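## Task

Take the one tube in the tray and set it in the blue rack if its cap carries an orange dot, or in the green rack if the dot is white, pushed fully down into its slot. The tube touching the floor at any moment means failure. The bottles on the tray must finish upright on it, and the tray must finish resting on the work bench with nothing overhanging its edge. Either robot or both may work. At the end, open the gripper and back away. A robot that falls over or is left leaning means failure, and the result only counts if it stays put without a robot holding it.

## Robot and tools

Robots: two identical Hello Robot Stretch 3 units, r1 and r2. Each has a two-wheel differential base with a rear caster (0.33 m long, 0.34 m wide), a mast carrying a lift, and one telescoping arm that sticks out to the robot's RIGHT side, ending in a wrist (yaw, pitch, roll) and a two-finger gripper. The arm cannot reach forward, so the gripper is moved along the robot's forward direction by driving the base. Turning in place pivots about the point midway between the drive wheels, 0.05 m behind the front edge. With the arm pulled in and the wrist folded, a turn sweeps a 0.28 m radius; an unfolded, level wrist reaches beyond that.

Frames: the base frame sits on the floor between the drive wheels, x forward, y left, z up. hand_pose is reported in it, located where the closed fingertips meet; with all wrist joints at zero its x points up, y points back along the arm toward the mast, z points to the rear. Odometry is the base frame as it was when the scene began. Each robot reports in its own frames, so only pictures and the range readings (lidar_m, wrist_depth_mm, head_depth_mm) reveal where one robot is relative to the other.

execute_actions: argument actions is a list holding exactly one action or none (an empty list just returns state and pictures). The action is an object keyed by robot name, r1 and/or r2. Under each name: base, joints, contact_limits, any combination. base takes one command only: translate_m is a relative straight drive in metres from where the base currently is, forward positive, -1 to 1; rotate_rad is a relative in-place turn in radians, counter-clockwise (left) positive, -3.2 to 3.2. There is no sideways motion. joints is a set of absolute targets by name: lift_m 0 to 1.1 (arm height on mast), arm_m 0 to 0.52 (extension), wrist_yaw_rad -1.345 to 4.42 (0 along the arm, positive toward the front, 3.0 folded over the base), wrist_pitch_rad -1.57 to 0.451 (0 level, negative tips fingers down), wrist_roll_rad -2.911 to 2.911 (0 fingers side by side, level), gripper_m -0.089 to 0.179 (larger is wider; real fingertip gap is 0.007 to 0.025 less, zero below 0.007), head_pan_rad -3.953 to 1.73 (0 forward, positive left, -1.57 along the arm), head_tilt_rad -1.53 to 0.419 (negative looks down). contact_limits accepts arm_m only: an effort percentage 1 to 100 at which that arm motion halts with contact_stop; smaller is gentler but too small halts instantly. Every listed motion starts together; none lasts over 15 s. A robot, joint or base left out may still be driving to an earlier target. Any unknown key or out-of-range number rejects the call and nothing moves. The optional cameras list picks which images return: r1_head_camera, r1_nav_camera, r1_wrist_camera, r2_head_camera, r2_nav_camera, r2_wrist_camera, or all; omitted or null gives all, [] gives none. If a result reports a stop, later calls in that same reply do not run.

wait: seconds, 0 to 10; nothing new is commanded, and it returns the same state and pictures. zoom_image: camera plus region [x0, y0, x1, y1] in pixels of that camera's latest full image, top-left origin, at most 504 by 504. finished_scene: scene, the number of the current scene; it is final and reports success, then gives the next task. Ending a reply with no tool call ends everything.

Result lines: base_status and joint_status tell how each motion ended. done for the base means the wheels turned the commanded amount, slip included. off_target means it halted short and may keep pushing. After contact_stop, time_out or torque_fault the old target is dropped; a lift or arm that contact-stopped goes slack until commanded again (a loaded lift can sink). on_its_own describes uncommanded joints; its held at value is the target, not the position. motor_effort is percent of maximum, positive toward larger joint values, peak in brackets; readings carry fixed bias and noise. Positive wheel effort pushes forward. lidar_m: 12 ranges in metres in 30-degree sectors, first straight ahead then counter-clockwise (4th left, 7th back, 10th right), at 0.17 m height, 0.15 to 12 m, blind to clear objects and its own body, sees the other robot; - means nothing. wrist_depth_mm (45 to 1000) and head_depth_mm (280 to 4000, image sent sideways) are 7x7 grids of median depth, row by row from top left. base_odometry counts wheel turns; heading -3.142 to 3.142, left positive. turned_by_wheels and turned_by_imu give turning since last result. base_tilt in degrees, forward and right positive, with a fixed offset up to about 4 degrees.

Gripping: command gripper_m below the object's width to hold it; to let go, open at least 0.02 past where the fingers made contact. Neither the reading nor done proves a grasp; check pictures. Overly hard squeezes get reduced by a stall guard, so objects may slip.

Cautions: fold or unfold the wrist only with lift_m 0.32 to 0.95, wrist_pitch_rad -0.4, roll near 0; once folded the lift may go to 0.25. With yaw below -0.4 keep pitch at -0.5 or lower. The base goes fast (0.30 m/s, 1.9 rad/s) only when stowed: lift below 0.30, arm below 0.03, yaw above 2.54; otherwise 0.10 m/s, 0.63 rad/s. Robots must not press on each other: once bases touch, even millimetres more pushes hard and can fail the run. Equal commands give travel differing up to 2.5 cm per metre, dangerous when sharing a load. Pushing the arm into something rigid with the gripper above about 0.45 m, repeated pushes after a contact stop, or driving while gripping something fixed can tip the robot; on a lean, reverse in small steps, free the gripper, lower lift to about 0.2. Base, wrist and head have no contact stop; wrist servos shut off for 10 s after sustained strain. Avoid drops, slips and hard impacts, and loose objects may get a brief random nudge. The robot keeps executing while you think.

Each tool is called by a JSON object that holds its "op" and its "data", one argument or row to a line.

## Session

{"op": "execute_actions", "data": {
  "actions": []
}}

Scene clock: 0.00 s.
r1.base_odometry: x=+0.000 y=+0.000 heading=+0.000 (m, m, rad; r1's odometry frame)
r1.turned_by_wheels: +0.000 (rad since the last result)
r1.turned_by_imu: +0.000 (rad since the last result)
r1.base_tilt: forward=+1.1 right=-1.4 (deg)
r1.lidar_m: 0.68 0.72 1.07 3.54 3.82 4.16 1.36 2.05 5.28 1.93 0.88 0.69
r1.head_depth_mm: 607 611 614 615 618 623 625 / 611 615 618 620 624 627 630 / 616 620 623 625 630 632 636 / 621 625 628 631 632 637 640 / 627 631 633 635 638 641 646 / 631 633 637 640 644 646 650 / 635 638 641 645 649 652 655
r1.base_status: not commanded
r1.joint_positions: lift_m=+0.318 arm_m=+0.000 wrist_yaw_rad=+3.057 wrist_pitch_rad=-0.418 wrist_roll_rad=-0.017 gripper_m=+0.037 head_pan_rad=-0.006 head_tilt_rad=-0.014
r1.joint_status: not commanded
r1.motor_effort: left_wheel=+1 right_wheel=+0 lift_m=+38 arm_m=-1 wrist_yaw_rad=-1 wrist_pitch_rad=+7 wrist_roll_rad=+0 gripper_m=+0 head_pan_rad=+0 head_tilt_rad=+1 (%)
r1.hand_pose: x=-0.0023 y=+0.0790 z=+0.3311 quat_wxyz=(+0.175, +0.691, +0.119, +0.691) (m; r1's base frame)
r1.wrist_depth_mm: - - - - - - 865 / - - - - - - 814 / 916 904 920 957 892 932 806 / 711 724 - 713 720 745 742 / 598 595 - 599 640 604 616 / 504 518 - 541 504 523 524 / 462 - - - 456 455 463
r2.base_odometry: x=+0.000 y=+0.000 heading=+0.000 (m, m, rad; r2's odometry frame)
r2.turned_by_wheels: +0.000 (rad since the last result)
r2.turned_by_imu: +0.000 (rad since the last result)
r2.base_tilt: forward=+2.9 right=-1.0 (deg)
r2.lidar_m: 1.82 3.17 3.96 4.01 1.53 1.68 5.52 1.17 0.77 0.70 0.71 0.89
r2.head_depth_mm: 1425 1418 1387 1383 1374 1365 1350 / 1728 1825 1811 1789 1750 1754 1740 / 1896 2472 2531 2508 2486 2484 2042 / 1899 2942 3077 3087 3146 2958 2014 / 1913 2956 3036 3068 3098 2911 2004 / 1925 2958 2992 3017 3049 2867 1984 / 1925 2895 2899 2971 2925 2888 1996
r2.base_status: not commanded
r2.joint_positions: lift_m=+0.501 arm_m=+0.002 wrist_yaw_rad=+3.078 wrist_pitch_rad=-0.314 wrist_roll_rad=-0.001 gripper_m=+0.037 head_pan_rad=-0.020 head_tilt_rad=-0.019
r2.joint_status: not commanded
r2.motor_effort: left_wheel=+0 right_wheel=+1 lift_m=+22 arm_m=+0 wrist_yaw_rad=+0 wrist_pitch_rad=+5 wrist_roll_rad=+0 gripper_m=+0 head_pan_rad=+1 head_tilt_rad=+2 (%)
r2.hand_pose: x=-0.0062 y=+0.0888 z=+0.5377 quat_wxyz=(+0.133, +0.701, +0.089, +0.695) (m; r2's base frame)
r2.wrist_depth_mm: - - - - - - - / - - - - - - - / - - - - - - - / - - - - - - - / 944 939 - 948 - - - / 761 779 - 799 801 821 829 / 662 679 643 670 691 712 702
pictures: r1_head_camera (sideways: a quarter turn clockwise sets it upright), r1_nav_camera (sideways: a quarter turn counterclockwise sets it upright), r1_wrist_camera, r2_head_camera (sideways: a quarter turn clockwise sets it upright), r2_nav_camera (sideways: a quarter turn counterclockwise sets it upright), r2_wrist_camera
Images, in order (width x height): r1_head_camera 896x504, r1_nav_camera 672x504, r1_wrist_camera 644x364, r2_head_camera 896x504, r2_nav_camera 672x504, r2_wrist_camera 644x364.

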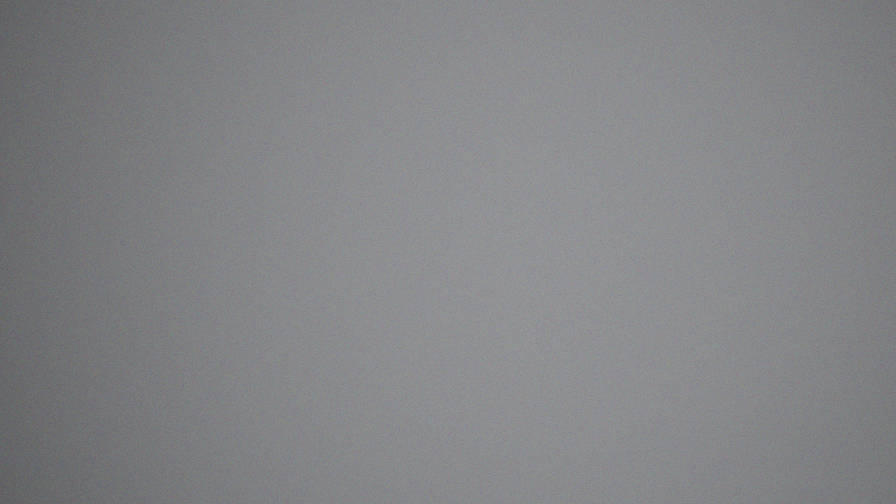

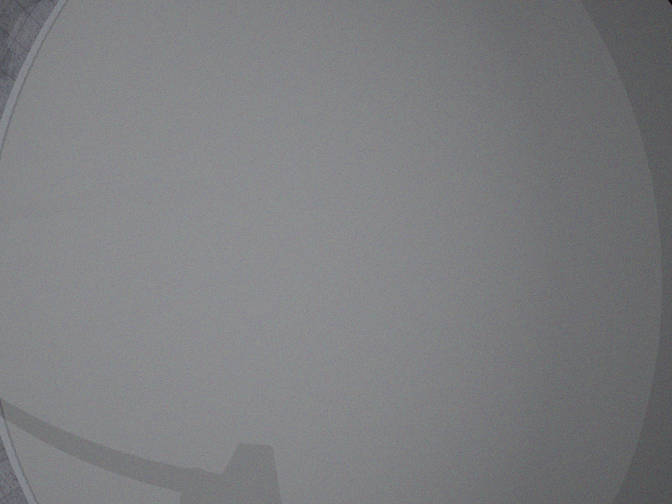

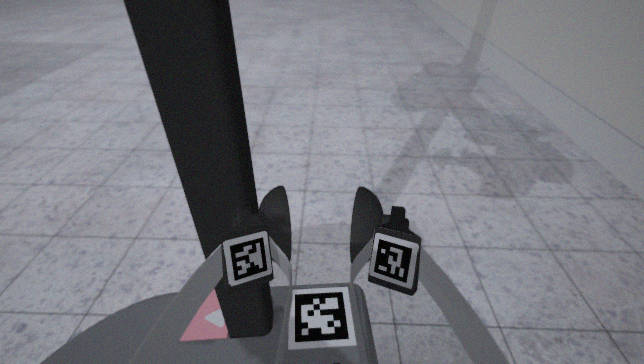

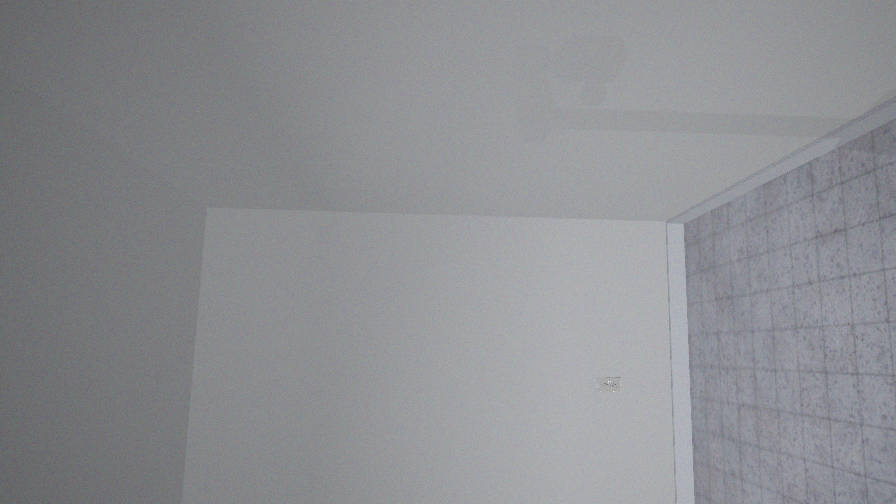

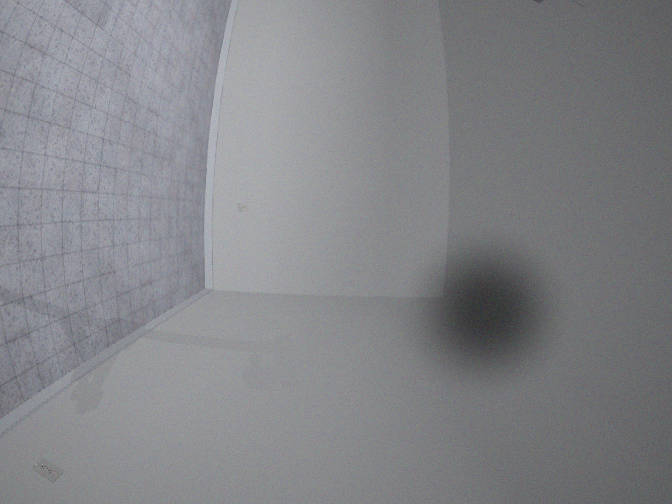

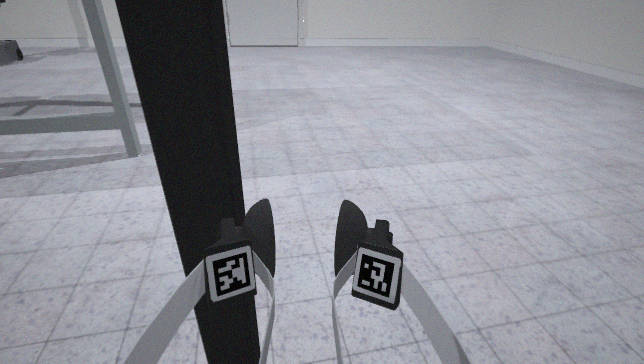

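{"op": "execute_actions", "data": {
  "actions": [
    {"r1":{"joints":{"head_pan_rad":-3.1,"head_tilt_rad":-0.4}},"r2":{"joints":{"head_pan_rad":1.73,"head_tilt_rad":-0.4}}}
  ],
  "cameras": ["r1_head_camera","r1_nav_camera","r2_head_camera","r2_nav_camera"]
}}

Scene clock: 4.83 s.
r1.base_odometry: x=+0.000 y=+0.000 heading=+0.000 (m, m, rad; r1's odometry frame)
r1.turned_by_wheels: +0.000 (rad since the last result)
r1.turned_by_imu: +0.001 (rad since the last result)
r1.base_tilt: forward=+1.1 right=-1.4 (deg)
r1.lidar_m: 0.68 0.72 1.07 3.53 3.80 4.16 1.37 2.05 5.33 1.94 0.88 0.68
r1.head_depth_mm: 3436 3688 3999 3426 2295 1715 1372 / 3507 3705 - 3365 2284 1719 1370 / 3509 3814 - 3377 2269 1711 1376 / 3590 3829 - 1608 2175 1699 1371 / 3579 3886 - 1741 2275 1702 1367 / 3687 3957 - 1727 2259 1698 1366 / 3691 - - 1637 2260 1696 1361
r1.base_status: not commanded
r1.joint_positions: lift_m=+0.318 arm_m=+0.000 wrist_yaw_rad=+3.057 wrist_pitch_rad=-0.418 wrist_roll_rad=-0.017 gripper_m=+0.037 head_pan_rad=-3.093 head_tilt_rad=-0.395
r1.joint_status: all done
r1.motor_effort: left_wheel=+1(0) right_wheel=-1(0) lift_m=+38(38) arm_m=-1(1) wrist_yaw_rad=+0(1) wrist_pitch_rad=+7(7) wrist_roll_rad=+0(0) gripper_m=+1(0) head_pan_rad=-4(48) head_tilt_rad=-2(20) (%)
r1.hand_pose: x=-0.0023 y=+0.0790 z=+0.3311 quat_wxyz=(+0.175, +0.691, +0.119, +0.691) (m; r1's base frame)
r1.wrist_depth_mm: - - - - - - 836 / - - - - - - 828 / 869 935 923 936 924 946 806 / 733 711 - 718 744 753 740 / 596 594 - 613 621 609 603 / 516 521 - 537 505 521 521 / 461 - - - 448 448 458
r2.base_odometry: x=+0.000 y=+0.000 heading=+0.000 (m, m, rad; r2's odometry frame)
r2.turned_by_wheels: +0.000 (rad since the last result)
r2.turned_by_imu: +0.000 (rad since the last result)
r2.base_tilt: forward=+2.9 right=-1.1 (deg)
r2.lidar_m: 1.82 3.19 3.94 4.00 1.52 1.67 5.53 1.17 0.77 0.70 0.71 0.89
r2.head_depth_mm: 3362 3637 - 3286 2256 1690 1364 / 3397 3680 - 3245 2211 1683 1365 / 3381 3575 - 3194 2228 1671 1347 / 3414 3646 - 3200 2184 1677 1333 / 3373 3627 - 3217 2171 1670 1336 / 3370 3711 3896 3004 2168 1662 1386 / 3429 - - - - - -
r2.base_status: not commanded
r2.joint_positions: lift_m=+0.501 arm_m=+0.002 wrist_yaw_rad=+3.078 wrist_pitch_rad=-0.314 wrist_roll_rad=-0.001 gripper_m=+0.037 head_pan_rad=+1.703 head_tilt_rad=-0.395
r2.joint_status: head_pan_rad off_target (ended at +1.703, target +1.730); the others done
joint sent to its limit — the command would take r2.head_pan_rad past its upper limit, so that joint was sent only as far as its limit.
r2.motor_effort: left_wheel=+0(1) right_wheel=+0(0) lift_m=+23(23) arm_m=+0(0) wrist_yaw_rad=+0(0) wrist_pitch_rad=+5(5) wrist_roll_rad=+0(0) gripper_m=+1(0) head_pan_rad=+6(54) head_tilt_rad=-2(26) (%)
r2.hand_pose: x=-0.0062 y=+0.0888 z=+0.5377 quat_wxyz=(+0.133, +0.701, +0.089, +0.695) (m; r2's base frame)
r2.wrist_depth_mm: - - - - - - - / - - - - - - - / - - - - - - - / - - - - - - - / 915 936 - 922 - - - / 781 774 - 796 815 823 824 / 672 682 660 678 678 705 702
pictures: r1_head_camera (sideways: a quarter turn clockwise sets it upright), r1_nav_camera (sideways: a quarter turn counterclockwise sets it upright), r2_head_camera (sideways: a quarter turn clockwise sets it upright), r2_nav_camera (sideways: a quarter turn counterclockwise sets it upright)
Images, in order (width x height): r1_head_camera 896x504, r1_nav_camera 672x504, r2_head_camera 896x504, r2_nav_camera 672x504.

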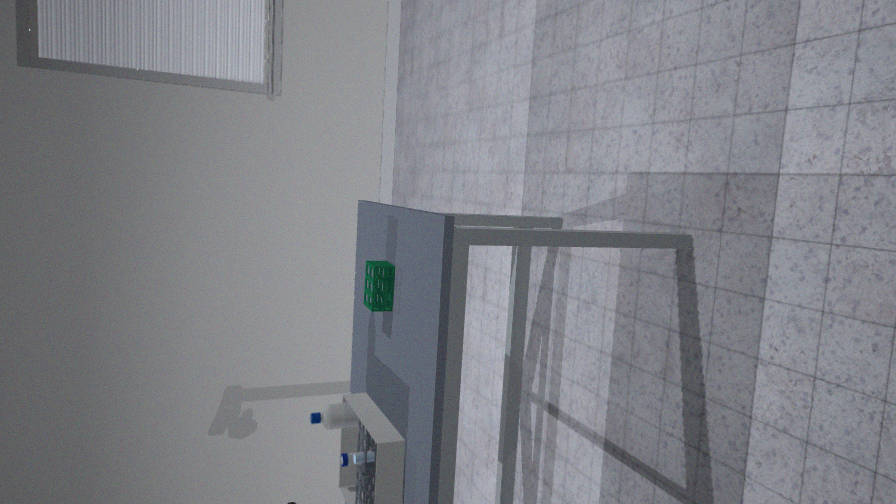

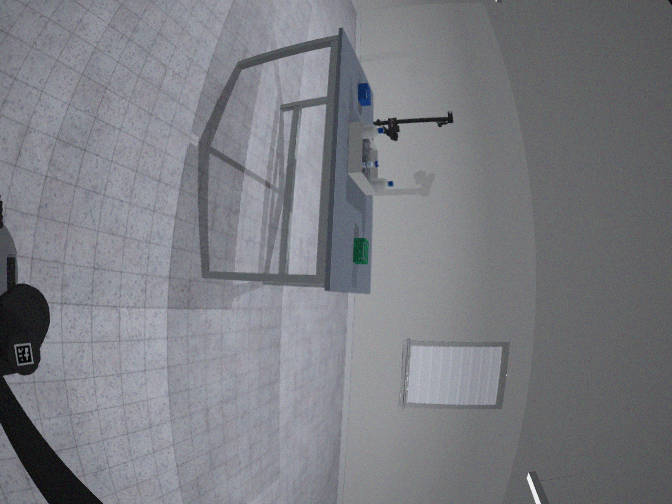

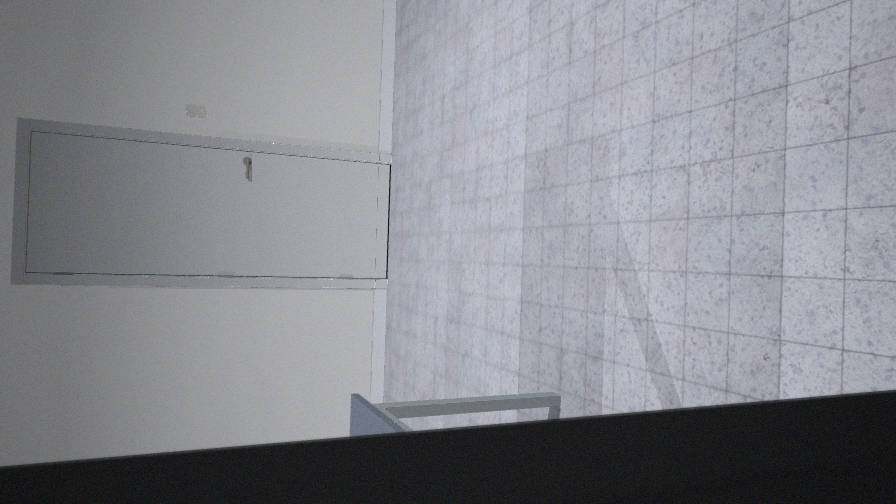

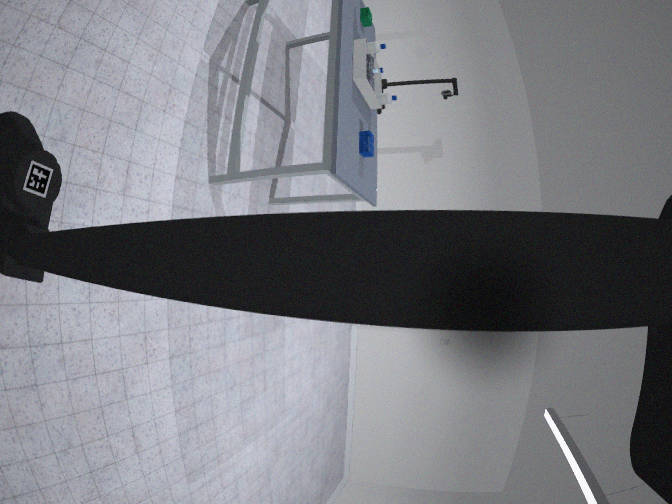

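{"op": "execute_actions", "data": {
  "actions": [
    {"r1":{"base":{"rotate_rad":-0.09},"joints":{"lift_m":0.28}}}
  ],
  "cameras": []
}}

{"op": "execute_actions", "data": {
  "actions": [
    {"r1":{"base":{"translate_m":-0.85}}}
  ],
  "cameras": []
}}

{"op": "execute_actions", "data": {
  "actions": [
    {"r1":{"base":{"rotate_rad":-1.571},"joints":{"head_pan_rad":-1.2,"head_tilt_rad":-0.6}}}
  ],
  "cameras": []
}}

{"op": "execute_actions", "data": {
  "actions": [
    {"r1":{"base":{"translate_m":0.6}}}
  ],
  "cameras": ["r1_head_camera","r1_nav_camera"]
}}

Scene clock: 21.87 s.
r1.base_odometry: x=+0.000 y=+0.000 heading=-0.090 (m, m, rad; r1's odometry frame)
r1.turned_by_wheels: -0.090 (rad since the last result)
r1.turned_by_imu: -0.088 (rad since the last result)
r1.base_tilt: forward=+1.1 right=-1.4 (deg)
r1.lidar_m: 0.68 0.70 0.97 2.72 3.69 4.24 1.36 2.09 2.05 2.48 0.95 0.70
r1.head_depth_mm: 3557 3802 - 3425 2283 1710 1377 / 3506 3769 - 3400 2264 1710 1372 / 3544 3771 - 3385 2262 1713 1366 / 3515 3817 - 2951 2153 1696 1369 / 3566 3789 - 1607 2166 1692 1374 / 3601 3864 - 1601 2231 1693 1372 / 3572 3883 - 1735 2250 1687 1362
r1.base_status: done
r1.joint_positions: lift_m=+0.281 arm_m=+0.000 wrist_yaw_rad=+3.057 wrist_pitch_rad=-0.418 wrist_roll_rad=-0.017 gripper_m=+0.037 head_pan_rad=-3.093 head_tilt_rad=-0.395
r1.joint_status: all done
r1.motor_effort: left_wheel=+2(6) right_wheel=-2(5) lift_m=+14(37) arm_m=-1(1) wrist_yaw_rad=+0(0) wrist_pitch_rad=+7(7) wrist_roll_rad=+0(0) gripper_m=+0(1) head_pan_rad=-4(4) head_tilt_rad=-2(2) (%)
r1.hand_pose: x=-0.0023 y=+0.0790 z=+0.2936 quat_wxyz=(+0.175, +0.691, +0.119, +0.691) (m; r1's base frame)
r1.wrist_depth_mm: - - - - - - 751 / - - - - - - 761 / 825 809 853 876 845 875 725 / 655 670 - 664 676 678 680 / 547 554 - 552 584 559 559 / 470 506 - - 469 479 472 / - - - - 417 415 414
r2.base_odometry: x=+0.000 y=+0.000 heading=+0.000 (m, m, rad; r2's odometry frame)
r2.turned_by_wheels: +0.000 (rad since the last result)
r2.turned_by_imu: +0.000 (rad since the last result)
r2.base_tilt: forward=+3.0 right=-1.2 (deg)
r2.lidar_m: 1.81 3.18 3.97 4.00 1.53 1.68 5.52 1.17 0.77 0.70 0.71 0.89
r2.head_depth_mm: 3430 3647 - 3279 2250 1696 1371 / 3430 3576 - 3312 2237 1682 1359 / 3422 3616 - 3182 2218 1675 1359 / 3362 3657 - 3205 2204 1671 1341 / 3438 3551 - 3176 2171 1654 1340 / 3345 3634 3859 2983 2167 1649 1386 / 3334 - - - - - -
r2.base_status: not commanded
r2.joint_positions: lift_m=+0.501 arm_m=+0.002 wrist_yaw_rad=+3.078 wrist_pitch_rad=-0.314 wrist_roll_rad=-0.001 gripper_m=+0.037 head_pan_rad=+1.703 head_tilt_rad=-0.395
r2.joint_status: not commanded
r2.motor_effort: left_wheel=-1(0) right_wheel=+0(0) lift_m=+23(23) arm_m=+0(0) wrist_yaw_rad=+0(0) wrist_pitch_rad=+6(5) wrist_roll_rad=+0(0) gripper_m=+0(0) head_pan_rad=+6(5) head_tilt_rad=-2(2) (%)
r2.hand_pose: x=-0.0062 y=+0.0888 z=+0.5377 quat_wxyz=(+0.133, +0.701, +0.089, +0.695) (m; r2's base frame)
r2.wrist_depth_mm: - - - - - - - / - - - - - - - / - - - - - - - / - - - - - - - / 923 938 - 955 - - - / 779 784 - 770 807 820 830 / 662 683 667 683 695 693 719
pictures: none
No camera images: the call's "cameras" was empty. Leave "cameras" out to get every camera's image.

Scene clock: 26.53 s.
r1.base_odometry: x=-0.847 y=+0.076 heading=-0.090 (m, m, rad; r1's odometry frame)
r1.turned_by_wheels: +0.000 (rad since the last result)
r1.turned_by_imu: -0.006 (rad since the last result)
r1.base_tilt: forward=+1.1 right=-1.4 (deg)
r1.lidar_m: 1.52 1.58 2.16 3.55 3.71 3.35 0.52 0.53 1.61 5.18 2.16 1.58
r1.head_depth_mm: 2768 2960 3238 3381 2294 1711 1372 / 2766 2980 3233 3368 2269 1714 1368 / 2810 2962 3295 3377 2250 1712 1365 / 2800 2989 3265 3387 2257 1702 1366 / 2813 2986 3301 3346 930 726 1259 / 2790 3025 3262 3353 924 701 1288 / 2831 3036 3291 3335 923 701 1329
r1.base_status: done
r1.joint_positions: lift_m=+0.281 arm_m=+0.000 wrist_yaw_rad=+3.057 wrist_pitch_rad=-0.418 wrist_roll_rad=-0.017 gripper_m=+0.037 head_pan_rad=-3.093 head_tilt_rad=-0.396
r1.joint_status: not commanded
r1.motor_effort: left_wheel=+2(4) right_wheel=-2(8) lift_m=+14(14) arm_m=-1(1) wrist_yaw_rad=+0(1) wrist_pitch_rad=+7(7) wrist_roll_rad=+0(0) gripper_m=+0(1) head_pan_rad=-4(3) head_tilt_rad=-1(2) (%)
r1.hand_pose: x=-0.0023 y=+0.0790 z=+0.2936 quat_wxyz=(+0.175, +0.691, +0.119, +0.691) (m; r1's base frame)
r1.wrist_depth_mm: - - - - - - - / - - - - - - - / 814 817 855 856 846 835 860 / 656 657 - 673 668 693 689 / 547 560 - 566 574 560 556 / 468 500 - - 459 467 476 / - - - - 415 419 415
r2.base_odometry: x=+0.000 y=+0.000 heading=+0.000 (m, m, rad; r2's odometry frame)
r2.turned_by_wheels: +0.000 (rad since the last result)
r2.turned_by_imu: +0.000 (rad since the last result)
r2.base_tilt: forward=+2.9 right=-1.1 (deg)
r2.lidar_m: 1.81 3.18 3.95 4.00 1.52 1.67 5.54 1.17 0.77 0.70 0.71 0.88
r2.head_depth_mm: 3415 3611 - 3345 2229 1690 1364 / 3409 3589 - 3298 2235 1684 1359 / 3309 3614 - 3254 2199 1689 1360 / 3364 3534 - 3267 2207 1663 1353 / 3374 3642 - 3230 2201 1646 1341 / 3396 3652 - 2931 2159 1663 1374 / 3405 - - - - - -
r2.base_status: not commanded
r2.joint_positions: lift_m=+0.501 arm_m=+0.002 wrist_yaw_rad=+3.078 wrist_pitch_rad=-0.314 wrist_roll_rad=-0.001 gripper_m=+0.037 head_pan_rad=+1.703 head_tilt_rad=-0.395
r2.joint_status: not commanded
r2.motor_effort: left_wheel=-1(1) right_wheel=+0(0) lift_m=+23(23) arm_m=+0(0) wrist_yaw_rad=+0(0) wrist_pitch_rad=+5(5) wrist_roll_rad=+0(0) gripper_m=+1(1) head_pan_rad=+5(5) head_tilt_rad=-3(2) (%)
r2.hand_pose: x=-0.0062 y=+0.0888 z=+0.5377 quat_wxyz=(+0.133, +0.701, +0.089, +0.695) (m; r2's base frame)
r2.wrist_depth_mm: - - - - - - - / - - - - - - - / - - - - - - - / - - - - - - - / 937 910 - 984 - - - / 781 769 - 826 820 809 815 / 670 669 648 677 693 691 689
pictures: none
No camera images: the call's "cameras" was empty. Leave "cameras" out to get every camera's image.

Scene clock: 28.73 s.
r1.base_odometry: x=-0.847 y=+0.076 heading=-1.661 (m, m, rad; r1's odometry frame)
r1.turned_by_wheels: -1.571 (rad since the last result)
r1.turned_by_imu: -1.543 (rad since the last result)
r1.base_tilt: forward=+1.1 right=-1.4 (deg)
r1.lidar_m: 5.19 2.12 1.58 1.52 1.59 2.20 3.53 3.69 3.34 0.52 1.21 1.61
r1.head_depth_mm: 2675 2951 3106 2356 1790 1455 1212 / 2747 3040 3200 1042 1734 1457 1216 / 2848 3151 3301 946 727 1336 1186 / 2965 3245 1357 948 748 1436 1191 / 3076 3396 1345 943 775 1439 1212 / 3194 3536 1195 940 800 1441 1212 / 3316 3562 1252 933 1617 1425 1204
r1.base_status: done
r1.joint_positions: lift_m=+0.281 arm_m=+0.000 wrist_yaw_rad=+3.057 wrist_pitch_rad=-0.418 wrist_roll_rad=-0.017 gripper_m=+0.037 head_pan_rad=-1.207 head_tilt_rad=-0.593
r1.joint_status: all done
r1.motor_effort: left_wheel=+2(9) right_wheel=-2(6) lift_m=+14(14) arm_m=-1(1) wrist_yaw_rad=-1(0) wrist_pitch_rad=+7(7) wrist_roll_rad=+0(0) gripper_m=+1(1) head_pan_rad=+4(46) head_tilt_rad=-2(15) (%)
r1.hand_pose: x=-0.0023 y=+0.0789 z=+0.2936 quat_wxyz=(+0.175, +0.691, +0.119, +0.691) (m; r1's base frame)
r1.wrist_depth_mm: - - - - - - - / - - - - - - - / 818 845 831 842 841 863 852 / 650 662 - 658 657 698 687 / 542 548 - 558 586 560 552 / 472 498 - - 460 470 470 / - - - - 416 419 426
r2.base_odometry: x=+0.000 y=+0.000 heading=+0.000 (m, m, rad; r2's odometry frame)
r2.turned_by_wheels: +0.000 (rad since the last result)
r2.turned_by_imu: +0.000 (rad since the last result)
r2.base_tilt: forward=+3.0 right=-1.1 (deg)
r2.lidar_m: 1.82 3.18 3.97 4.00 1.52 1.67 5.52 1.17 0.76 0.70 0.71 0.88
r2.head_depth_mm: 3439 3585 - 3291 2255 1692 1363 / 3356 3671 - 3288 2240 1699 1356 / 3347 3593 - 3247 2213 1673 1354 / 3326 3654 - 3200 2221 1679 1355 / 3426 3611 - 3176 2194 1657 1350 / 3342 3620 3888 2943 2165 1654 1379 / 3373 - - - - - -
r2.base_status: not commanded
r2.joint_positions: lift_m=+0.501 arm_m=+0.002 wrist_yaw_rad=+3.078 wrist_pitch_rad=-0.314 wrist_roll_rad=-0.001 gripper_m=+0.037 head_pan_rad=+1.703 head_tilt_rad=-0.395
r2.joint_status: not commanded
r2.motor_effort: left_wheel=+0(0) right_wheel=+1(1) lift_m=+22(23) arm_m=+0(0) wrist_yaw_rad=+0(0) wrist_pitch_rad=+5(5) wrist_roll_rad=+0(0) gripper_m=+0(0) head_pan_rad=+5(4) head_tilt_rad=-2(3) (%)
r2.hand_pose: x=-0.0062 y=+0.0888 z=+0.5377 quat_wxyz=(+0.133, +0.701, +0.089, +0.695) (m; r2's base frame)
r2.wrist_depth_mm: - - - - - - - / - - - - - - - / - - - - - - - / - - - - - - - / 915 923 - 943 - - - / 747 790 - 790 834 817 821 / 659 660 661 682 681 697 728
pictures: none
No camera images: the call's "cameras" was empty. Leave "cameras" out to get every camera's image.

Scene clock: 32.43 s.
r1.base_odometry: x=-0.900 y=-0.521 heading=-1.661 (m, m, rad; r1's odometry frame)
r1.turned_by_wheels: +0.000 (rad since the last result)
r1.turned_by_imu: +0.006 (rad since the last result)
r1.base_tilt: forward=+1.1 right=-1.4 (deg)
r1.lidar_m: 4.61 2.06 1.56 1.51 1.58 2.19 4.15 4.32 0.70 1.17 1.22 1.06
r1.head_depth_mm: 2681 2954 3146 954 732 1342 1218 / 2775 3024 1124 923 730 1406 1217 / 2856 3179 3311 920 728 1439 1222 / 2989 3380 1356 848 750 1439 1215 / 3081 3339 1346 867 803 1433 1212 / 3157 3593 1327 937 1603 1427 1206 / 3357 3811 1327 935 1640 1426 1213
r1.base_status: done
r1.joint_positions: lift_m=+0.281 arm_m=+0.000 wrist_yaw_rad=+3.057 wrist_pitch_rad=-0.418 wrist_roll_rad=-0.017 gripper_m=+0.037 head_pan_rad=-1.207 head_tilt_rad=-0.593
r1.joint_status: not commanded
r1.motor_effort: left_wheel=+1(8) right_wheel=-2(5) lift_m=+14(14) arm_m=-1(1) wrist_yaw_rad=-1(1) wrist_pitch_rad=+7(7) wrist_roll_rad=+0(0) gripper_m=+1(0) head_pan_rad=+4(4) head_tilt_rad=-3(3) (%)
r1.hand_pose: x=-0.0023 y=+0.0789 z=+0.2936 quat_wxyz=(+0.175, +0.691, +0.119, +0.691) (m; r1's base frame)
r1.wrist_depth_mm: - - - - - - - / - - - - - - - / 833 821 860 873 854 862 840 / 670 644 - 686 676 669 689 / 546 558 - 549 580 553 560 / 469 502 - - 461 481 470 / - - - - 418 420 414
r2.base_odometry: x=+0.000 y=+0.000 heading=+0.000 (m, m, rad; r2's odometry frame)
r2.turned_by_wheels: +0.000 (rad since the last result)
r2.turned_by_imu: +0.000 (rad since the last result)
r2.base_tilt: forward=+2.9 right=-1.2 (deg)
r2.lidar_m: 1.81 3.18 3.96 4.00 1.52 1.67 5.53 1.17 0.77 0.70 0.71 0.89
r2.head_depth_mm: 3375 3685 - 3353 2252 1694 1355 / 3349 3642 - 3220 2224 1682 1360 / 3318 3602 - 3216 2183 1672 1356 / 3356 3630 - 3268 2201 1673 1352 / 3355 3628 - 3184 2185 1647 1341 / 3425 3641 3867 2949 2170 1654 1381 / 3342 - - - - - -
r2.base_status: not commanded
r2.joint_positions: lift_m=+0.501 arm_m=+0.002 wrist_yaw_rad=+3.078 wrist_pitch_rad=-0.314 wrist_roll_rad=-0.001 gripper_m=+0.037 head_pan_rad=+1.703 head_tilt_rad=-0.395
r2.joint_status: not commanded
r2.motor_effort: left_wheel=-1(1) right_wheel=+0(1) lift_m=+22(22) arm_m=+0(0) wrist_yaw_rad=+0(0) wrist_pitch_rad=+5(5) wrist_roll_rad=+0(0) gripper_m=+1(1) head_pan_rad=+5(5) head_tilt_rad=-2(4) (%)
r2.hand_pose: x=-0.0062 y=+0.0888 z=+0.5377 quat_wxyz=(+0.133, +0.701, +0.089, +0.695) (m; r2's base frame)
r2.wrist_depth_mm: - - - - - - - / - - - - - - - / - - - - - - - / - - - - - - - / 913 930 - 977 - - - / 772 785 - 786 817 816 816 / 674 658 658 683 686 685 716
pictures: r1_head_camera (sideways: a quarter turn clockwise sets it upright), r1_nav_camera (sideways: a quarter turn counterclockwise sets it upright)
Images, in order (width x height): r1_head_camera 896x504, r1_nav_camera 672x504.

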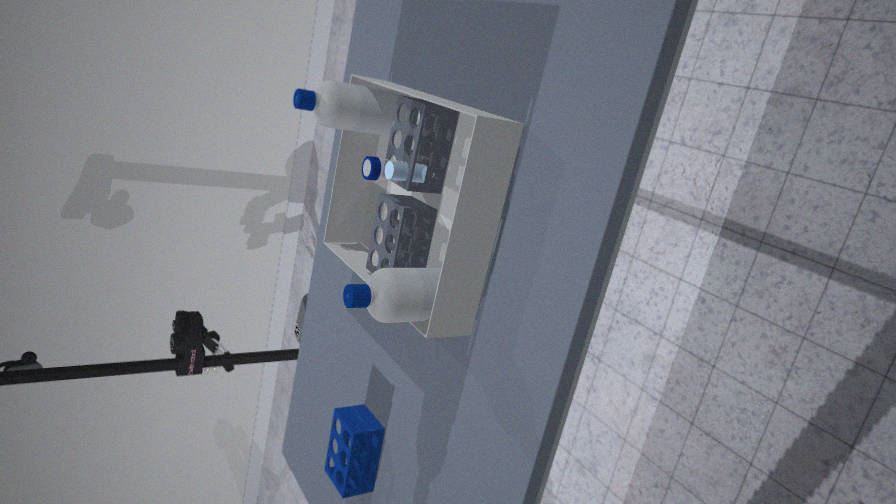

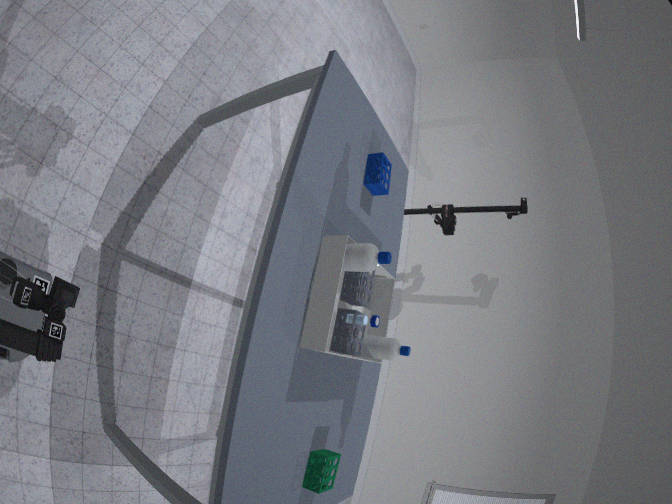

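{"op": "zoom_image", "data": {
  "camera": "r1_head_camera",
  "region": [280, 60, 540, 350]
}}

Region (280, 60, 540, 350) of r1_head_camera's 896x504 image, scaled by 1.738, with more detail than that image has; it fills the left 452 columns of this view, and the rest is white.

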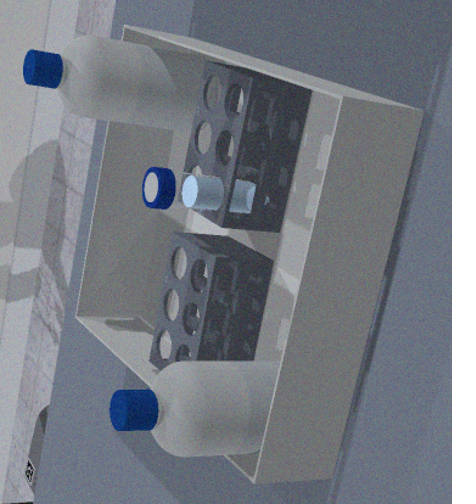

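{"op": "execute_actions", "data": {
  "actions": [
    {"r1":{"base":{"translate_m":0.18},"joints":{"lift_m":0.92,"head_pan_rad":-1.57,"head_tilt_rad":-0.55,"gripper_m":0.1}}}
  ],
  "cameras": []
}}

{"op": "execute_actions", "data": {
  "actions": [
    {"r1":{"joints":{"wrist_yaw_rad":0,"arm_m":0.1}}}
  ],
  "cameras": ["r1_head_camera","r1_wrist_camera"]
}}

Scene clock: 59.77 s.
r1.base_odometry: x=-0.917 y=-0.701 heading=-1.661 (m, m, rad; r1's odometry frame)
r1.turned_by_wheels: +0.000 (rad since the last result)
r1.turned_by_imu: +0.004 (rad since the last result)
r1.base_tilt: forward=+1.1 right=-1.4 (deg)
r1.lidar_m: 4.42 2.07 1.56 1.51 1.57 2.19 4.33 0.83 1.21 1.17 1.23 0.91
r1.head_depth_mm: 2761 3036 3336 1010 762 - - / 2787 3028 3314 1013 761 - - / 2772 3069 3255 961 758 1501 - / 2788 3036 3327 942 751 1481 - / 2764 3069 3296 941 753 1496 - / 2765 3053 3286 792 749 1450 1256 / 2806 3071 3287 988 748 1422 1228
r1.base_status: done
r1.joint_positions: lift_m=+0.919 arm_m=+0.000 wrist_yaw_rad=+3.057 wrist_pitch_rad=-0.418 wrist_roll_rad=-0.017 gripper_m=+0.100 head_pan_rad=-1.563 head_tilt_rad=-0.557
r1.joint_status: all done
r1.motor_effort: left_wheel=+1(8) right_wheel=-1(6) lift_m=+60(66) arm_m=-1(1) wrist_yaw_rad=-1(1) wrist_pitch_rad=+7(7) wrist_roll_rad=+0(0) gripper_m=+1(78) head_pan_rad=-4(31) head_tilt_rad=+3(8) (%)
r1.hand_pose: x=-0.0023 y=+0.0789 z=+0.9319 quat_wxyz=(+0.175, +0.691, +0.119, +0.691) (m; r1's base frame)
r1.wrist_depth_mm: - - - - - - - / - - - - - - - / - - - - - - - / - - - - - - - / - - - - - - - / - - - - - - - / - - - - - - -
r2.base_odometry: x=+0.000 y=+0.000 heading=+0.000 (m, m, rad; r2's odometry frame)
r2.turned_by_wheels: +0.000 (rad since the last result)
r2.turned_by_imu: +0.000 (rad since the last result)
r2.base_tilt: forward=+2.9 right=-1.0 (deg)
r2.lidar_m: 1.82 3.18 3.98 3.99 1.52 1.67 5.53 1.17 0.76 0.70 0.71 0.89
r2.head_depth_mm: 3414 3618 - 3274 2262 1685 1357 / 3438 3673 - 3266 2253 1682 1358 / 3387 3627 - 3231 2219 1677 1350 / 3401 3666 - 3186 2223 1674 1345 / 3329 3612 - 3227 2195 1678 1341 / 3419 3637 3948 2918 2167 1658 1382 / 3393 - - - - - -
r2.base_status: not commanded
r2.joint_positions: lift_m=+0.501 arm_m=+0.002 wrist_yaw_rad=+3.078 wrist_pitch_rad=-0.314 wrist_roll_rad=-0.001 gripper_m=+0.037 head_pan_rad=+1.703 head_tilt_rad=-0.395
r2.joint_status: not commanded
r2.motor_effort: left_wheel=+0(0) right_wheel=+1(0) lift_m=+23(23) arm_m=+0(0) wrist_yaw_rad=+0(0) wrist_pitch_rad=+5(5) wrist_roll_rad=+0(0) gripper_m=+0(0) head_pan_rad=+4(4) head_tilt_rad=-2(2) (%)
r2.hand_pose: x=-0.0062 y=+0.0888 z=+0.5377 quat_wxyz=(+0.133, +0.701, +0.089, +0.695) (m; r2's base frame)
r2.wrist_depth_mm: - - - - - - - / - - - - - - - / - - - - - - - / - - - - - - - / 916 948 - 952 - - - / 774 784 - 785 810 820 820 / 652 659 650 691 685 715 706
pictures: none
No camera images: the call's "cameras" was empty. Leave "cameras" out to get every camera's image.

Scene clock: 62.30 s.
r1.base_odometry: x=-0.917 y=-0.701 heading=-1.661 (m, m, rad; r1's odometry frame)
r1.turned_by_wheels: +0.000 (rad since the last result)
r1.turned_by_imu: +0.001 (rad since the last result)
r1.base_tilt: forward=+1.1 right=-1.4 (deg)
r1.lidar_m: 4.42 2.06 1.56 1.51 1.57 2.19 4.31 0.83 1.21 1.17 1.22 0.92
r1.head_depth_mm: 2776 3046 3288 1066 - - 1239 / 2770 3078 3312 1061 - - 1238 / 2728 3070 3213 987 - - 1234 / 2772 3075 3322 951 - 1432 1229 / 2780 3059 3336 940 724 1438 1228 / 2780 3057 3290 791 749 1434 1226 / 2771 3058 3329 988 749 1429 1229
r1.base_status: not commanded
r1.joint_positions: lift_m=+0.919 arm_m=+0.100 wrist_yaw_rad=+0.002 wrist_pitch_rad=-0.418 wrist_roll_rad=-0.017 gripper_m=+0.100 head_pan_rad=-1.563 head_tilt_rad=-0.557
r1.joint_status: all done
r1.motor_effort: left_wheel=+1(2) right_wheel=-1(2) lift_m=+60(60) arm_m=+2(4) wrist_yaw_rad=-2(2) wrist_pitch_rad=+7(7) wrist_roll_rad=+0(0) gripper_m=+1(0) head_pan_rad=-4(4) head_tilt_rad=+2(4) (%)
r1.hand_pose: x=-0.0211 y=-0.4691 z=+0.9319 quat_wxyz=(+0.698, +0.149, -0.685, -0.145) (m; r1's base frame)
r1.wrist_depth_mm: - - - - - - - / 770 783 690 697 812 812 - / 556 575 406 536 576 600 546 / 462 452 409 408 435 475 478 / 389 389 390 392 392 396 392 / 329 325 330 329 324 331 337 / 300 303 300 299 296 294 293
r2.base_odometry: x=+0.000 y=+0.000 heading=+0.000 (m, m, rad; r2's odometry frame)
r2.turned_by_wheels: +0.000 (rad since the last result)
r2.turned_by_imu: +0.000 (rad since the last result)
r2.base_tilt: forward=+3.0 right=-1.1 (deg)
r2.lidar_m: 1.81 3.18 3.94 3.99 1.52 1.68 5.53 1.17 0.77 0.70 0.71 0.89
r2.head_depth_mm: 3400 3617 - 3337 2223 1702 1361 / 3371 3683 - 3302 2230 1693 1358 / 3333 3614 - 3234 2213 1670 1354 / 3349 3650 - 3208 2179 1647 1346 / 3419 3663 - 3189 2208 1673 1349 / 3363 3679 3879 2925 2178 1662 1376 / 3318 - - - - - -
r2.base_status: not commanded
r2.joint_positions: lift_m=+0.501 arm_m=+0.002 wrist_yaw_rad=+3.078 wrist_pitch_rad=-0.314 wrist_roll_rad=-0.001 gripper_m=+0.037 head_pan_rad=+1.703 head_tilt_rad=-0.395
r2.joint_status: not commanded
r2.motor_effort: left_wheel=-1(0) right_wheel=+0(0) lift_m=+23(22) arm_m=+0(0) wrist_yaw_rad=+0(0) wrist_pitch_rad=+5(5) wrist_roll_rad=+0(0) gripper_m=+1(0) head_pan_rad=+5(6) head_tilt_rad=-2(3) (%)
r2.hand_pose: x=-0.0062 y=+0.0888 z=+0.5377 quat_wxyz=(+0.133, +0.701, +0.089, +0.695) (m; r2's base frame)
r2.wrist_depth_mm: - - - - - - - / - - - - - - - / - - - - - - - / - - - - - - - / 930 923 - 982 - - - / 782 796 - 797 810 827 820 / 654 675 645 700 690 709 707
pictures: r1_head_camera (sideways: a quarter turn clockwise sets it upright), r1_wrist_camera
Images, in order (width x height): r1_head_camera 896x504, r1_wrist_camera 644x364.

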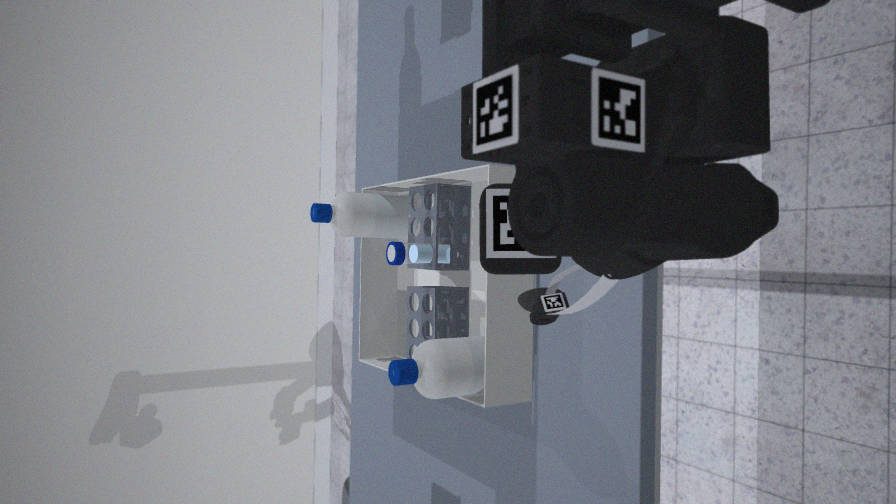

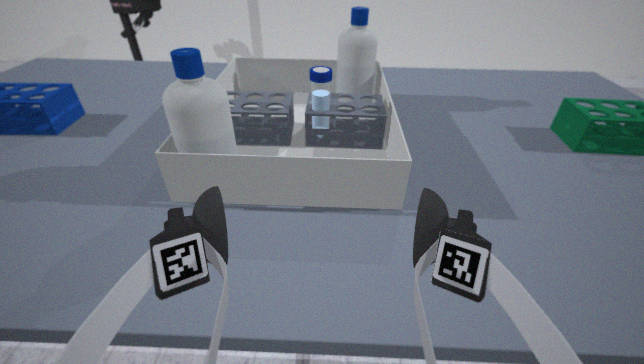

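{"op": "execute_actions", "data": {
  "actions": [
    {"r1":{"joints":{"arm_m":0.33}}}
  ],
  "cameras": ["r1_head_camera","r1_wrist_camera"]
}}

Scene clock: 69.47 s.
r1.base_odometry: x=-0.917 y=-0.701 heading=-1.661 (m, m, rad; r1's odometry frame)
r1.turned_by_wheels: +0.000 (rad since the last result)
r1.turned_by_imu: +0.001 (rad since the last result)
r1.base_tilt: forward=+1.1 right=-1.4 (deg)
r1.lidar_m: 4.42 2.06 1.55 1.51 1.57 2.19 4.32 0.83 1.21 1.17 1.23 0.92
r1.head_depth_mm: 2778 3045 3251 - - 1390 1242 / 2775 3055 3300 964 759 1448 1238 / 2802 3034 3295 913 756 1441 1239 / 2764 3098 3258 925 753 1437 1239 / 2786 3061 3359 941 749 1431 1232 / 2771 3078 3298 792 751 1425 1236 / 2783 3090 3335 988 747 1432 1234
r1.base_status: not commanded
r1.joint_positions: lift_m=+0.919 arm_m=+0.330 wrist_yaw_rad=+0.000 wrist_pitch_rad=-0.418 wrist_roll_rad=-0.017 gripper_m=+0.100 head_pan_rad=-1.563 head_tilt_rad=-0.557
r1.joint_status: all done
r1.motor_effort: left_wheel=+1(2) right_wheel=-1(1) lift_m=+60(60) arm_m=+2(2) wrist_yaw_rad=-1(2) wrist_pitch_rad=+7(7) wrist_roll_rad=+0(0) gripper_m=+1(1) head_pan_rad=-4(3) head_tilt_rad=+3(3) (%)
r1.hand_pose: x=-0.0214 y=-0.6991 z=+0.9319 quat_wxyz=(+0.698, +0.148, -0.686, -0.146) (m; r1's base frame)
r1.wrist_depth_mm: - - - - - - - / - - - - - - - / 572 584 513 508 536 593 608 / 185 398 390 380 430 466 488 / 184 203 356 356 352 388 391 / 184 201 329 328 322 330 334 / 208 234 285 287 279 283 295
r2.base_odometry: x=+0.000 y=+0.000 heading=+0.000 (m, m, rad; r2's odometry frame)
r2.turned_by_wheels: +0.000 (rad since the last result)
r2.turned_by_imu: +0.000 (rad since the last result)
r2.base_tilt: forward=+2.9 right=-1.1 (deg)
r2.lidar_m: 1.81 3.18 3.95 4.00 1.52 1.68 5.52 1.17 0.77 0.70 0.71 0.89
r2.head_depth_mm: 3391 3633 - 3343 2222 1696 1365 / 3374 3609 - 3288 2214 1687 1350 / 3358 3628 - 3225 2238 1681 1351 / 3395 3600 - 3183 2168 1670 1345 / 3355 3576 - 3193 2181 1668 1344 / 3428 3692 3801 2983 2168 1647 1378 / 3421 - - - - - -
r2.base_status: not commanded
r2.joint_positions: lift_m=+0.501 arm_m=+0.002 wrist_yaw_rad=+3.078 wrist_pitch_rad=-0.314 wrist_roll_rad=-0.001 gripper_m=+0.037 head_pan_rad=+1.703 head_tilt_rad=-0.395
r2.joint_status: not commanded
r2.motor_effort: left_wheel=+0(0) right_wheel=+0(1) lift_m=+22(23) arm_m=+0(0) wrist_yaw_rad=-1(0) wrist_pitch_rad=+5(5) wrist_roll_rad=+0(0) gripper_m=+0(0) head_pan_rad=+4(4) head_tilt_rad=-2(2) (%)
r2.hand_pose: x=-0.0062 y=+0.0888 z=+0.5377 quat_wxyz=(+0.133, +0.701, +0.089, +0.695) (m; r2's base frame)
r2.wrist_depth_mm: - - - - - - - / - - - - - - - / - - - - - - - / - - - - - - - / 930 944 - 919 - - - / 761 774 - 787 815 801 821 / 657 660 652 681 680 710 697
pictures: r1_head_camera (sideways: a quarter turn clockwise sets it upright), r1_wrist_camera
Images, in order (width x height): r1_head_camera 896x504, r1_wrist_camera 644x364.

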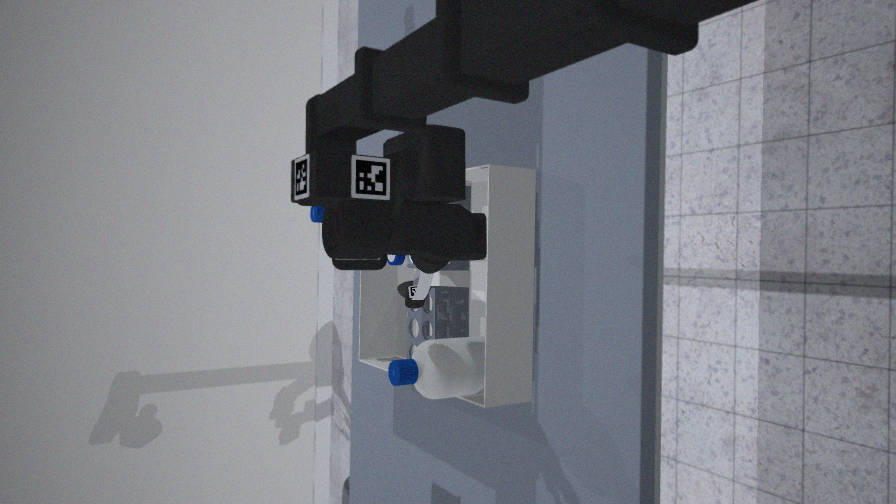

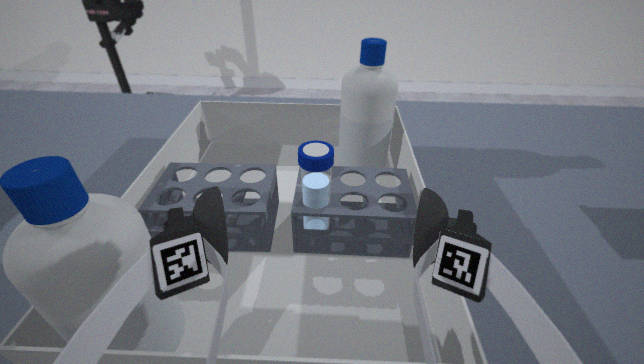

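{"op": "execute_actions", "data": {
  "actions": [
    {"r1":{"base":{"translate_m":0.006},"joints":{"arm_m":0.43,"lift_m":0.895}}}
  ],
  "cameras": ["r1_wrist_camera"]
}}

Scene clock: 81.10 s.
r1.base_odometry: x=-0.917 y=-0.707 heading=-1.661 (m, m, rad; r1's odometry frame)
r1.turned_by_wheels: +0.000 (rad since the last result)
r1.turned_by_imu: +0.001 (rad since the last result)
r1.base_tilt: forward=+1.0 right=-1.4 (deg)
r1.lidar_m: 4.43 2.07 1.56 1.51 1.58 2.19 4.31 0.83 1.21 1.18 1.23 0.91
r1.head_depth_mm: 2765 3083 3320 1093 - 1415 1247 / 2767 3023 3329 - 733 1442 1242 / 2741 3056 3263 943 759 1447 1234 / 2741 3033 3319 924 753 1438 1232 / 2758 3058 3312 931 752 1432 1236 / 2799 3096 3337 907 750 1429 1232 / 2755 3094 3317 983 747 1432 1236
r1.base_status: done
r1.joint_positions: lift_m=+0.896 arm_m=+0.430 wrist_yaw_rad=+0.000 wrist_pitch_rad=-0.418 wrist_roll_rad=-0.017 gripper_m=+0.100 head_pan_rad=-1.563 head_tilt_rad=-0.557
r1.joint_status: all done
r1.motor_effort: left_wheel=+2(4) right_wheel=-1(4) lift_m=+14(55) arm_m=+2(2) wrist_yaw_rad=+0(0) wrist_pitch_rad=+7(7) wrist_roll_rad=+0(0) gripper_m=+1(1) head_pan_rad=-3(4) head_tilt_rad=+2(2) (%)
r1.hand_pose: x=-0.0214 y=-0.7991 z=+0.9086 quat_wxyz=(+0.698, +0.148, -0.686, -0.146) (m; r1's base frame)
r1.wrist_depth_mm: - - - - - - - / - - - - - - - / 532 526 426 423 338 544 564 / 426 385 422 401 369 431 439 / 343 275 318 253 289 360 362 / 240 254 256 250 254 305 310 / 234 259 263 264 257 224 268
r2.base_odometry: x=+0.000 y=+0.000 heading=+0.000 (m, m, rad; r2's odometry frame)
r2.turned_by_wheels: +0.000 (rad since the last result)
r2.turned_by_imu: +0.000 (rad since the last result)
r2.base_tilt: forward=+2.9 right=-1.1 (deg)
r2.lidar_m: 1.82 3.19 3.97 4.00 1.53 1.68 5.51 1.17 0.77 0.70 0.71 0.89
r2.head_depth_mm: 3356 3679 - 3345 2238 1704 1368 / 3356 3667 - 3252 2229 1672 1363 / 3393 3659 - 3284 2194 1682 1349 / 3403 3594 - 3255 2202 1663 1338 / 3352 3650 - 3125 2195 1659 1340 / 3399 3680 3932 2967 2177 1655 1372 / 3373 - - - - - -
r2.base_status: not commanded
r2.joint_positions: lift_m=+0.501 arm_m=+0.002 wrist_yaw_rad=+3.078 wrist_pitch_rad=-0.314 wrist_roll_rad=-0.001 gripper_m=+0.037 head_pan_rad=+1.703 head_tilt_rad=-0.395
r2.joint_status: not commanded
r2.motor_effort: left_wheel=+0(1) right_wheel=+1(0) lift_m=+23(22) arm_m=+0(0) wrist_yaw_rad=+0(0) wrist_pitch_rad=+5(5) wrist_roll_rad=+0(0) gripper_m=+1(0) head_pan_rad=+5(5) head_tilt_rad=-3(3) (%)
r2.hand_pose: x=-0.0062 y=+0.0888 z=+0.5377 quat_wxyz=(+0.133, +0.701, +0.089, +0.695) (m; r2's base frame)
r2.wrist_depth_mm: - - - - - - - / - - - - - - - / - - - - - - - / - - - - - - - / 897 933 - 947 - - - / 784 765 - 811 805 817 814 / 664 670 650 686 704 699 709
pictures: r1_wrist_camera
Images, in order (width x height): r1_wrist_camera 644x364.

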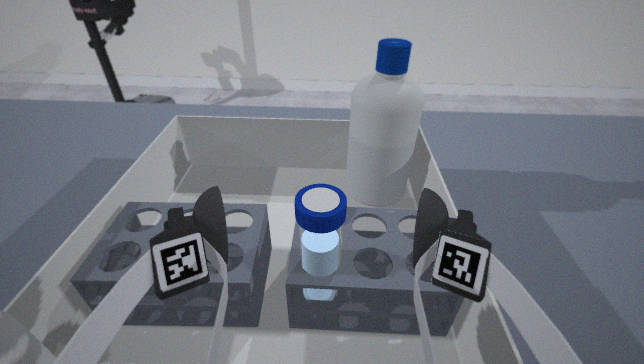

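{"op": "execute_actions", "data": {
  "actions": [
    {"r1":{"joints":{"arm_m":0.465,"lift_m":0.878,"gripper_m":0.06}}}
  ],
  "cameras": ["r1_wrist_camera"]
}}

Scene clock: 91.30 s.
r1.base_odometry: x=-0.917 y=-0.707 heading=-1.661 (m, m, rad; r1's odometry frame)
r1.turned_by_wheels: +0.000 (rad since the last result)
r1.turned_by_imu: +0.001 (rad since the last result)
r1.base_tilt: forward=+1.1 right=-1.4 (deg)
r1.lidar_m: 4.42 2.07 1.56 1.51 1.58 2.19 4.32 0.83 1.21 1.18 1.23 0.91
r1.head_depth_mm: 2758 3072 3322 1062 - - 1217 / 2813 3087 3326 - 732 1450 1238 / 2763 3064 3264 943 757 1434 1244 / 2771 3068 3298 938 755 1432 1237 / 2767 3055 3351 934 751 1435 1237 / 2755 3065 3341 906 751 1432 1237 / 2748 3059 3296 991 749 1430 1232
r1.base_status: not commanded
r1.joint_positions: lift_m=+0.879 arm_m=+0.465 wrist_yaw_rad=+0.000 wrist_pitch_rad=-0.418 wrist_roll_rad=-0.017 gripper_m=+0.060 head_pan_rad=-1.563 head_tilt_rad=-0.557
r1.joint_status: all done
r1.motor_effort: left_wheel=+1(1) right_wheel=-2(1) lift_m=+14(13) arm_m=+2(2) wrist_yaw_rad=+0(1) wrist_pitch_rad=+7(7) wrist_roll_rad=+0(0) gripper_m=+0(79) head_pan_rad=-5(4) head_tilt_rad=+2(3) (%)
r1.hand_pose: x=-0.0214 y=-0.8341 z=+0.8916 quat_wxyz=(+0.698, +0.148, -0.686, -0.146) (m; r1's base frame)
r1.wrist_depth_mm: - - - - - - - / - - - - 278 - - / 488 481 390 389 296 508 523 / 395 354 394 380 319 409 406 / 245 256 318 177 276 327 338 / 215 221 258 202 239 274 287 / 217 219 227 215 210 210 249
r2.base_odometry: x=+0.000 y=+0.000 heading=+0.000 (m, m, rad; r2's odometry frame)
r2.turned_by_wheels: +0.000 (rad since the last result)
r2.turned_by_imu: +0.000 (rad since the last result)
r2.base_tilt: forward=+2.8 right=-1.1 (deg)
r2.lidar_m: 1.81 3.17 3.96 4.00 1.52 1.67 5.53 1.17 0.77 0.70 0.71 0.89
r2.head_depth_mm: 3384 3609 - 3301 2214 1688 1367 / 3378 3589 - 3285 2210 1687 1352 / 3399 3581 - 3211 2217 1683 1359 / 3386 3574 - 3209 2220 1665 1351 / 3440 3638 - 3224 2172 1675 1342 / 3394 3648 3850 2947 2170 1664 1367 / 3406 - - - - - -
r2.base_status: not commanded
r2.joint_positions: lift_m=+0.501 arm_m=+0.002 wrist_yaw_rad=+3.078 wrist_pitch_rad=-0.314 wrist_roll_rad=-0.001 gripper_m=+0.037 head_pan_rad=+1.703 head_tilt_rad=-0.395
r2.joint_status: not commanded
r2.motor_effort: left_wheel=+0(0) right_wheel=+1(0) lift_m=+23(23) arm_m=+0(0) wrist_yaw_rad=+0(0) wrist_pitch_rad=+5(5) wrist_roll_rad=+0(0) gripper_m=+1(0) head_pan_rad=+5(5) head_tilt_rad=-2(3) (%)
r2.hand_pose: x=-0.0062 y=+0.0888 z=+0.5377 quat_wxyz=(+0.133, +0.701, +0.089, +0.695) (m; r2's base frame)
r2.wrist_depth_mm: - - - - - - - / - - - - - - - / - - - - - - - / - - - - - - - / 954 934 - 961 - - - / 764 771 - 803 830 815 798 / 656 678 647 685 688 696 680
pictures: r1_wrist_camera
Images, in order (width x height): r1_wrist_camera 644x364.

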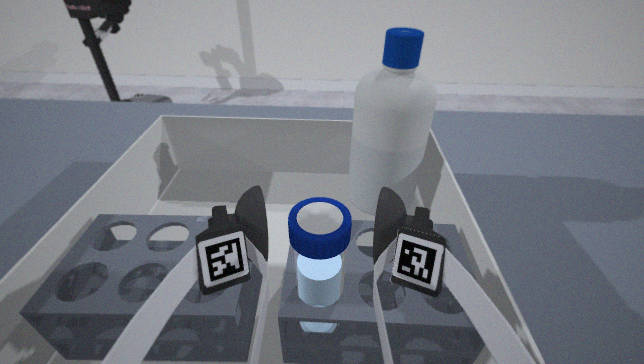

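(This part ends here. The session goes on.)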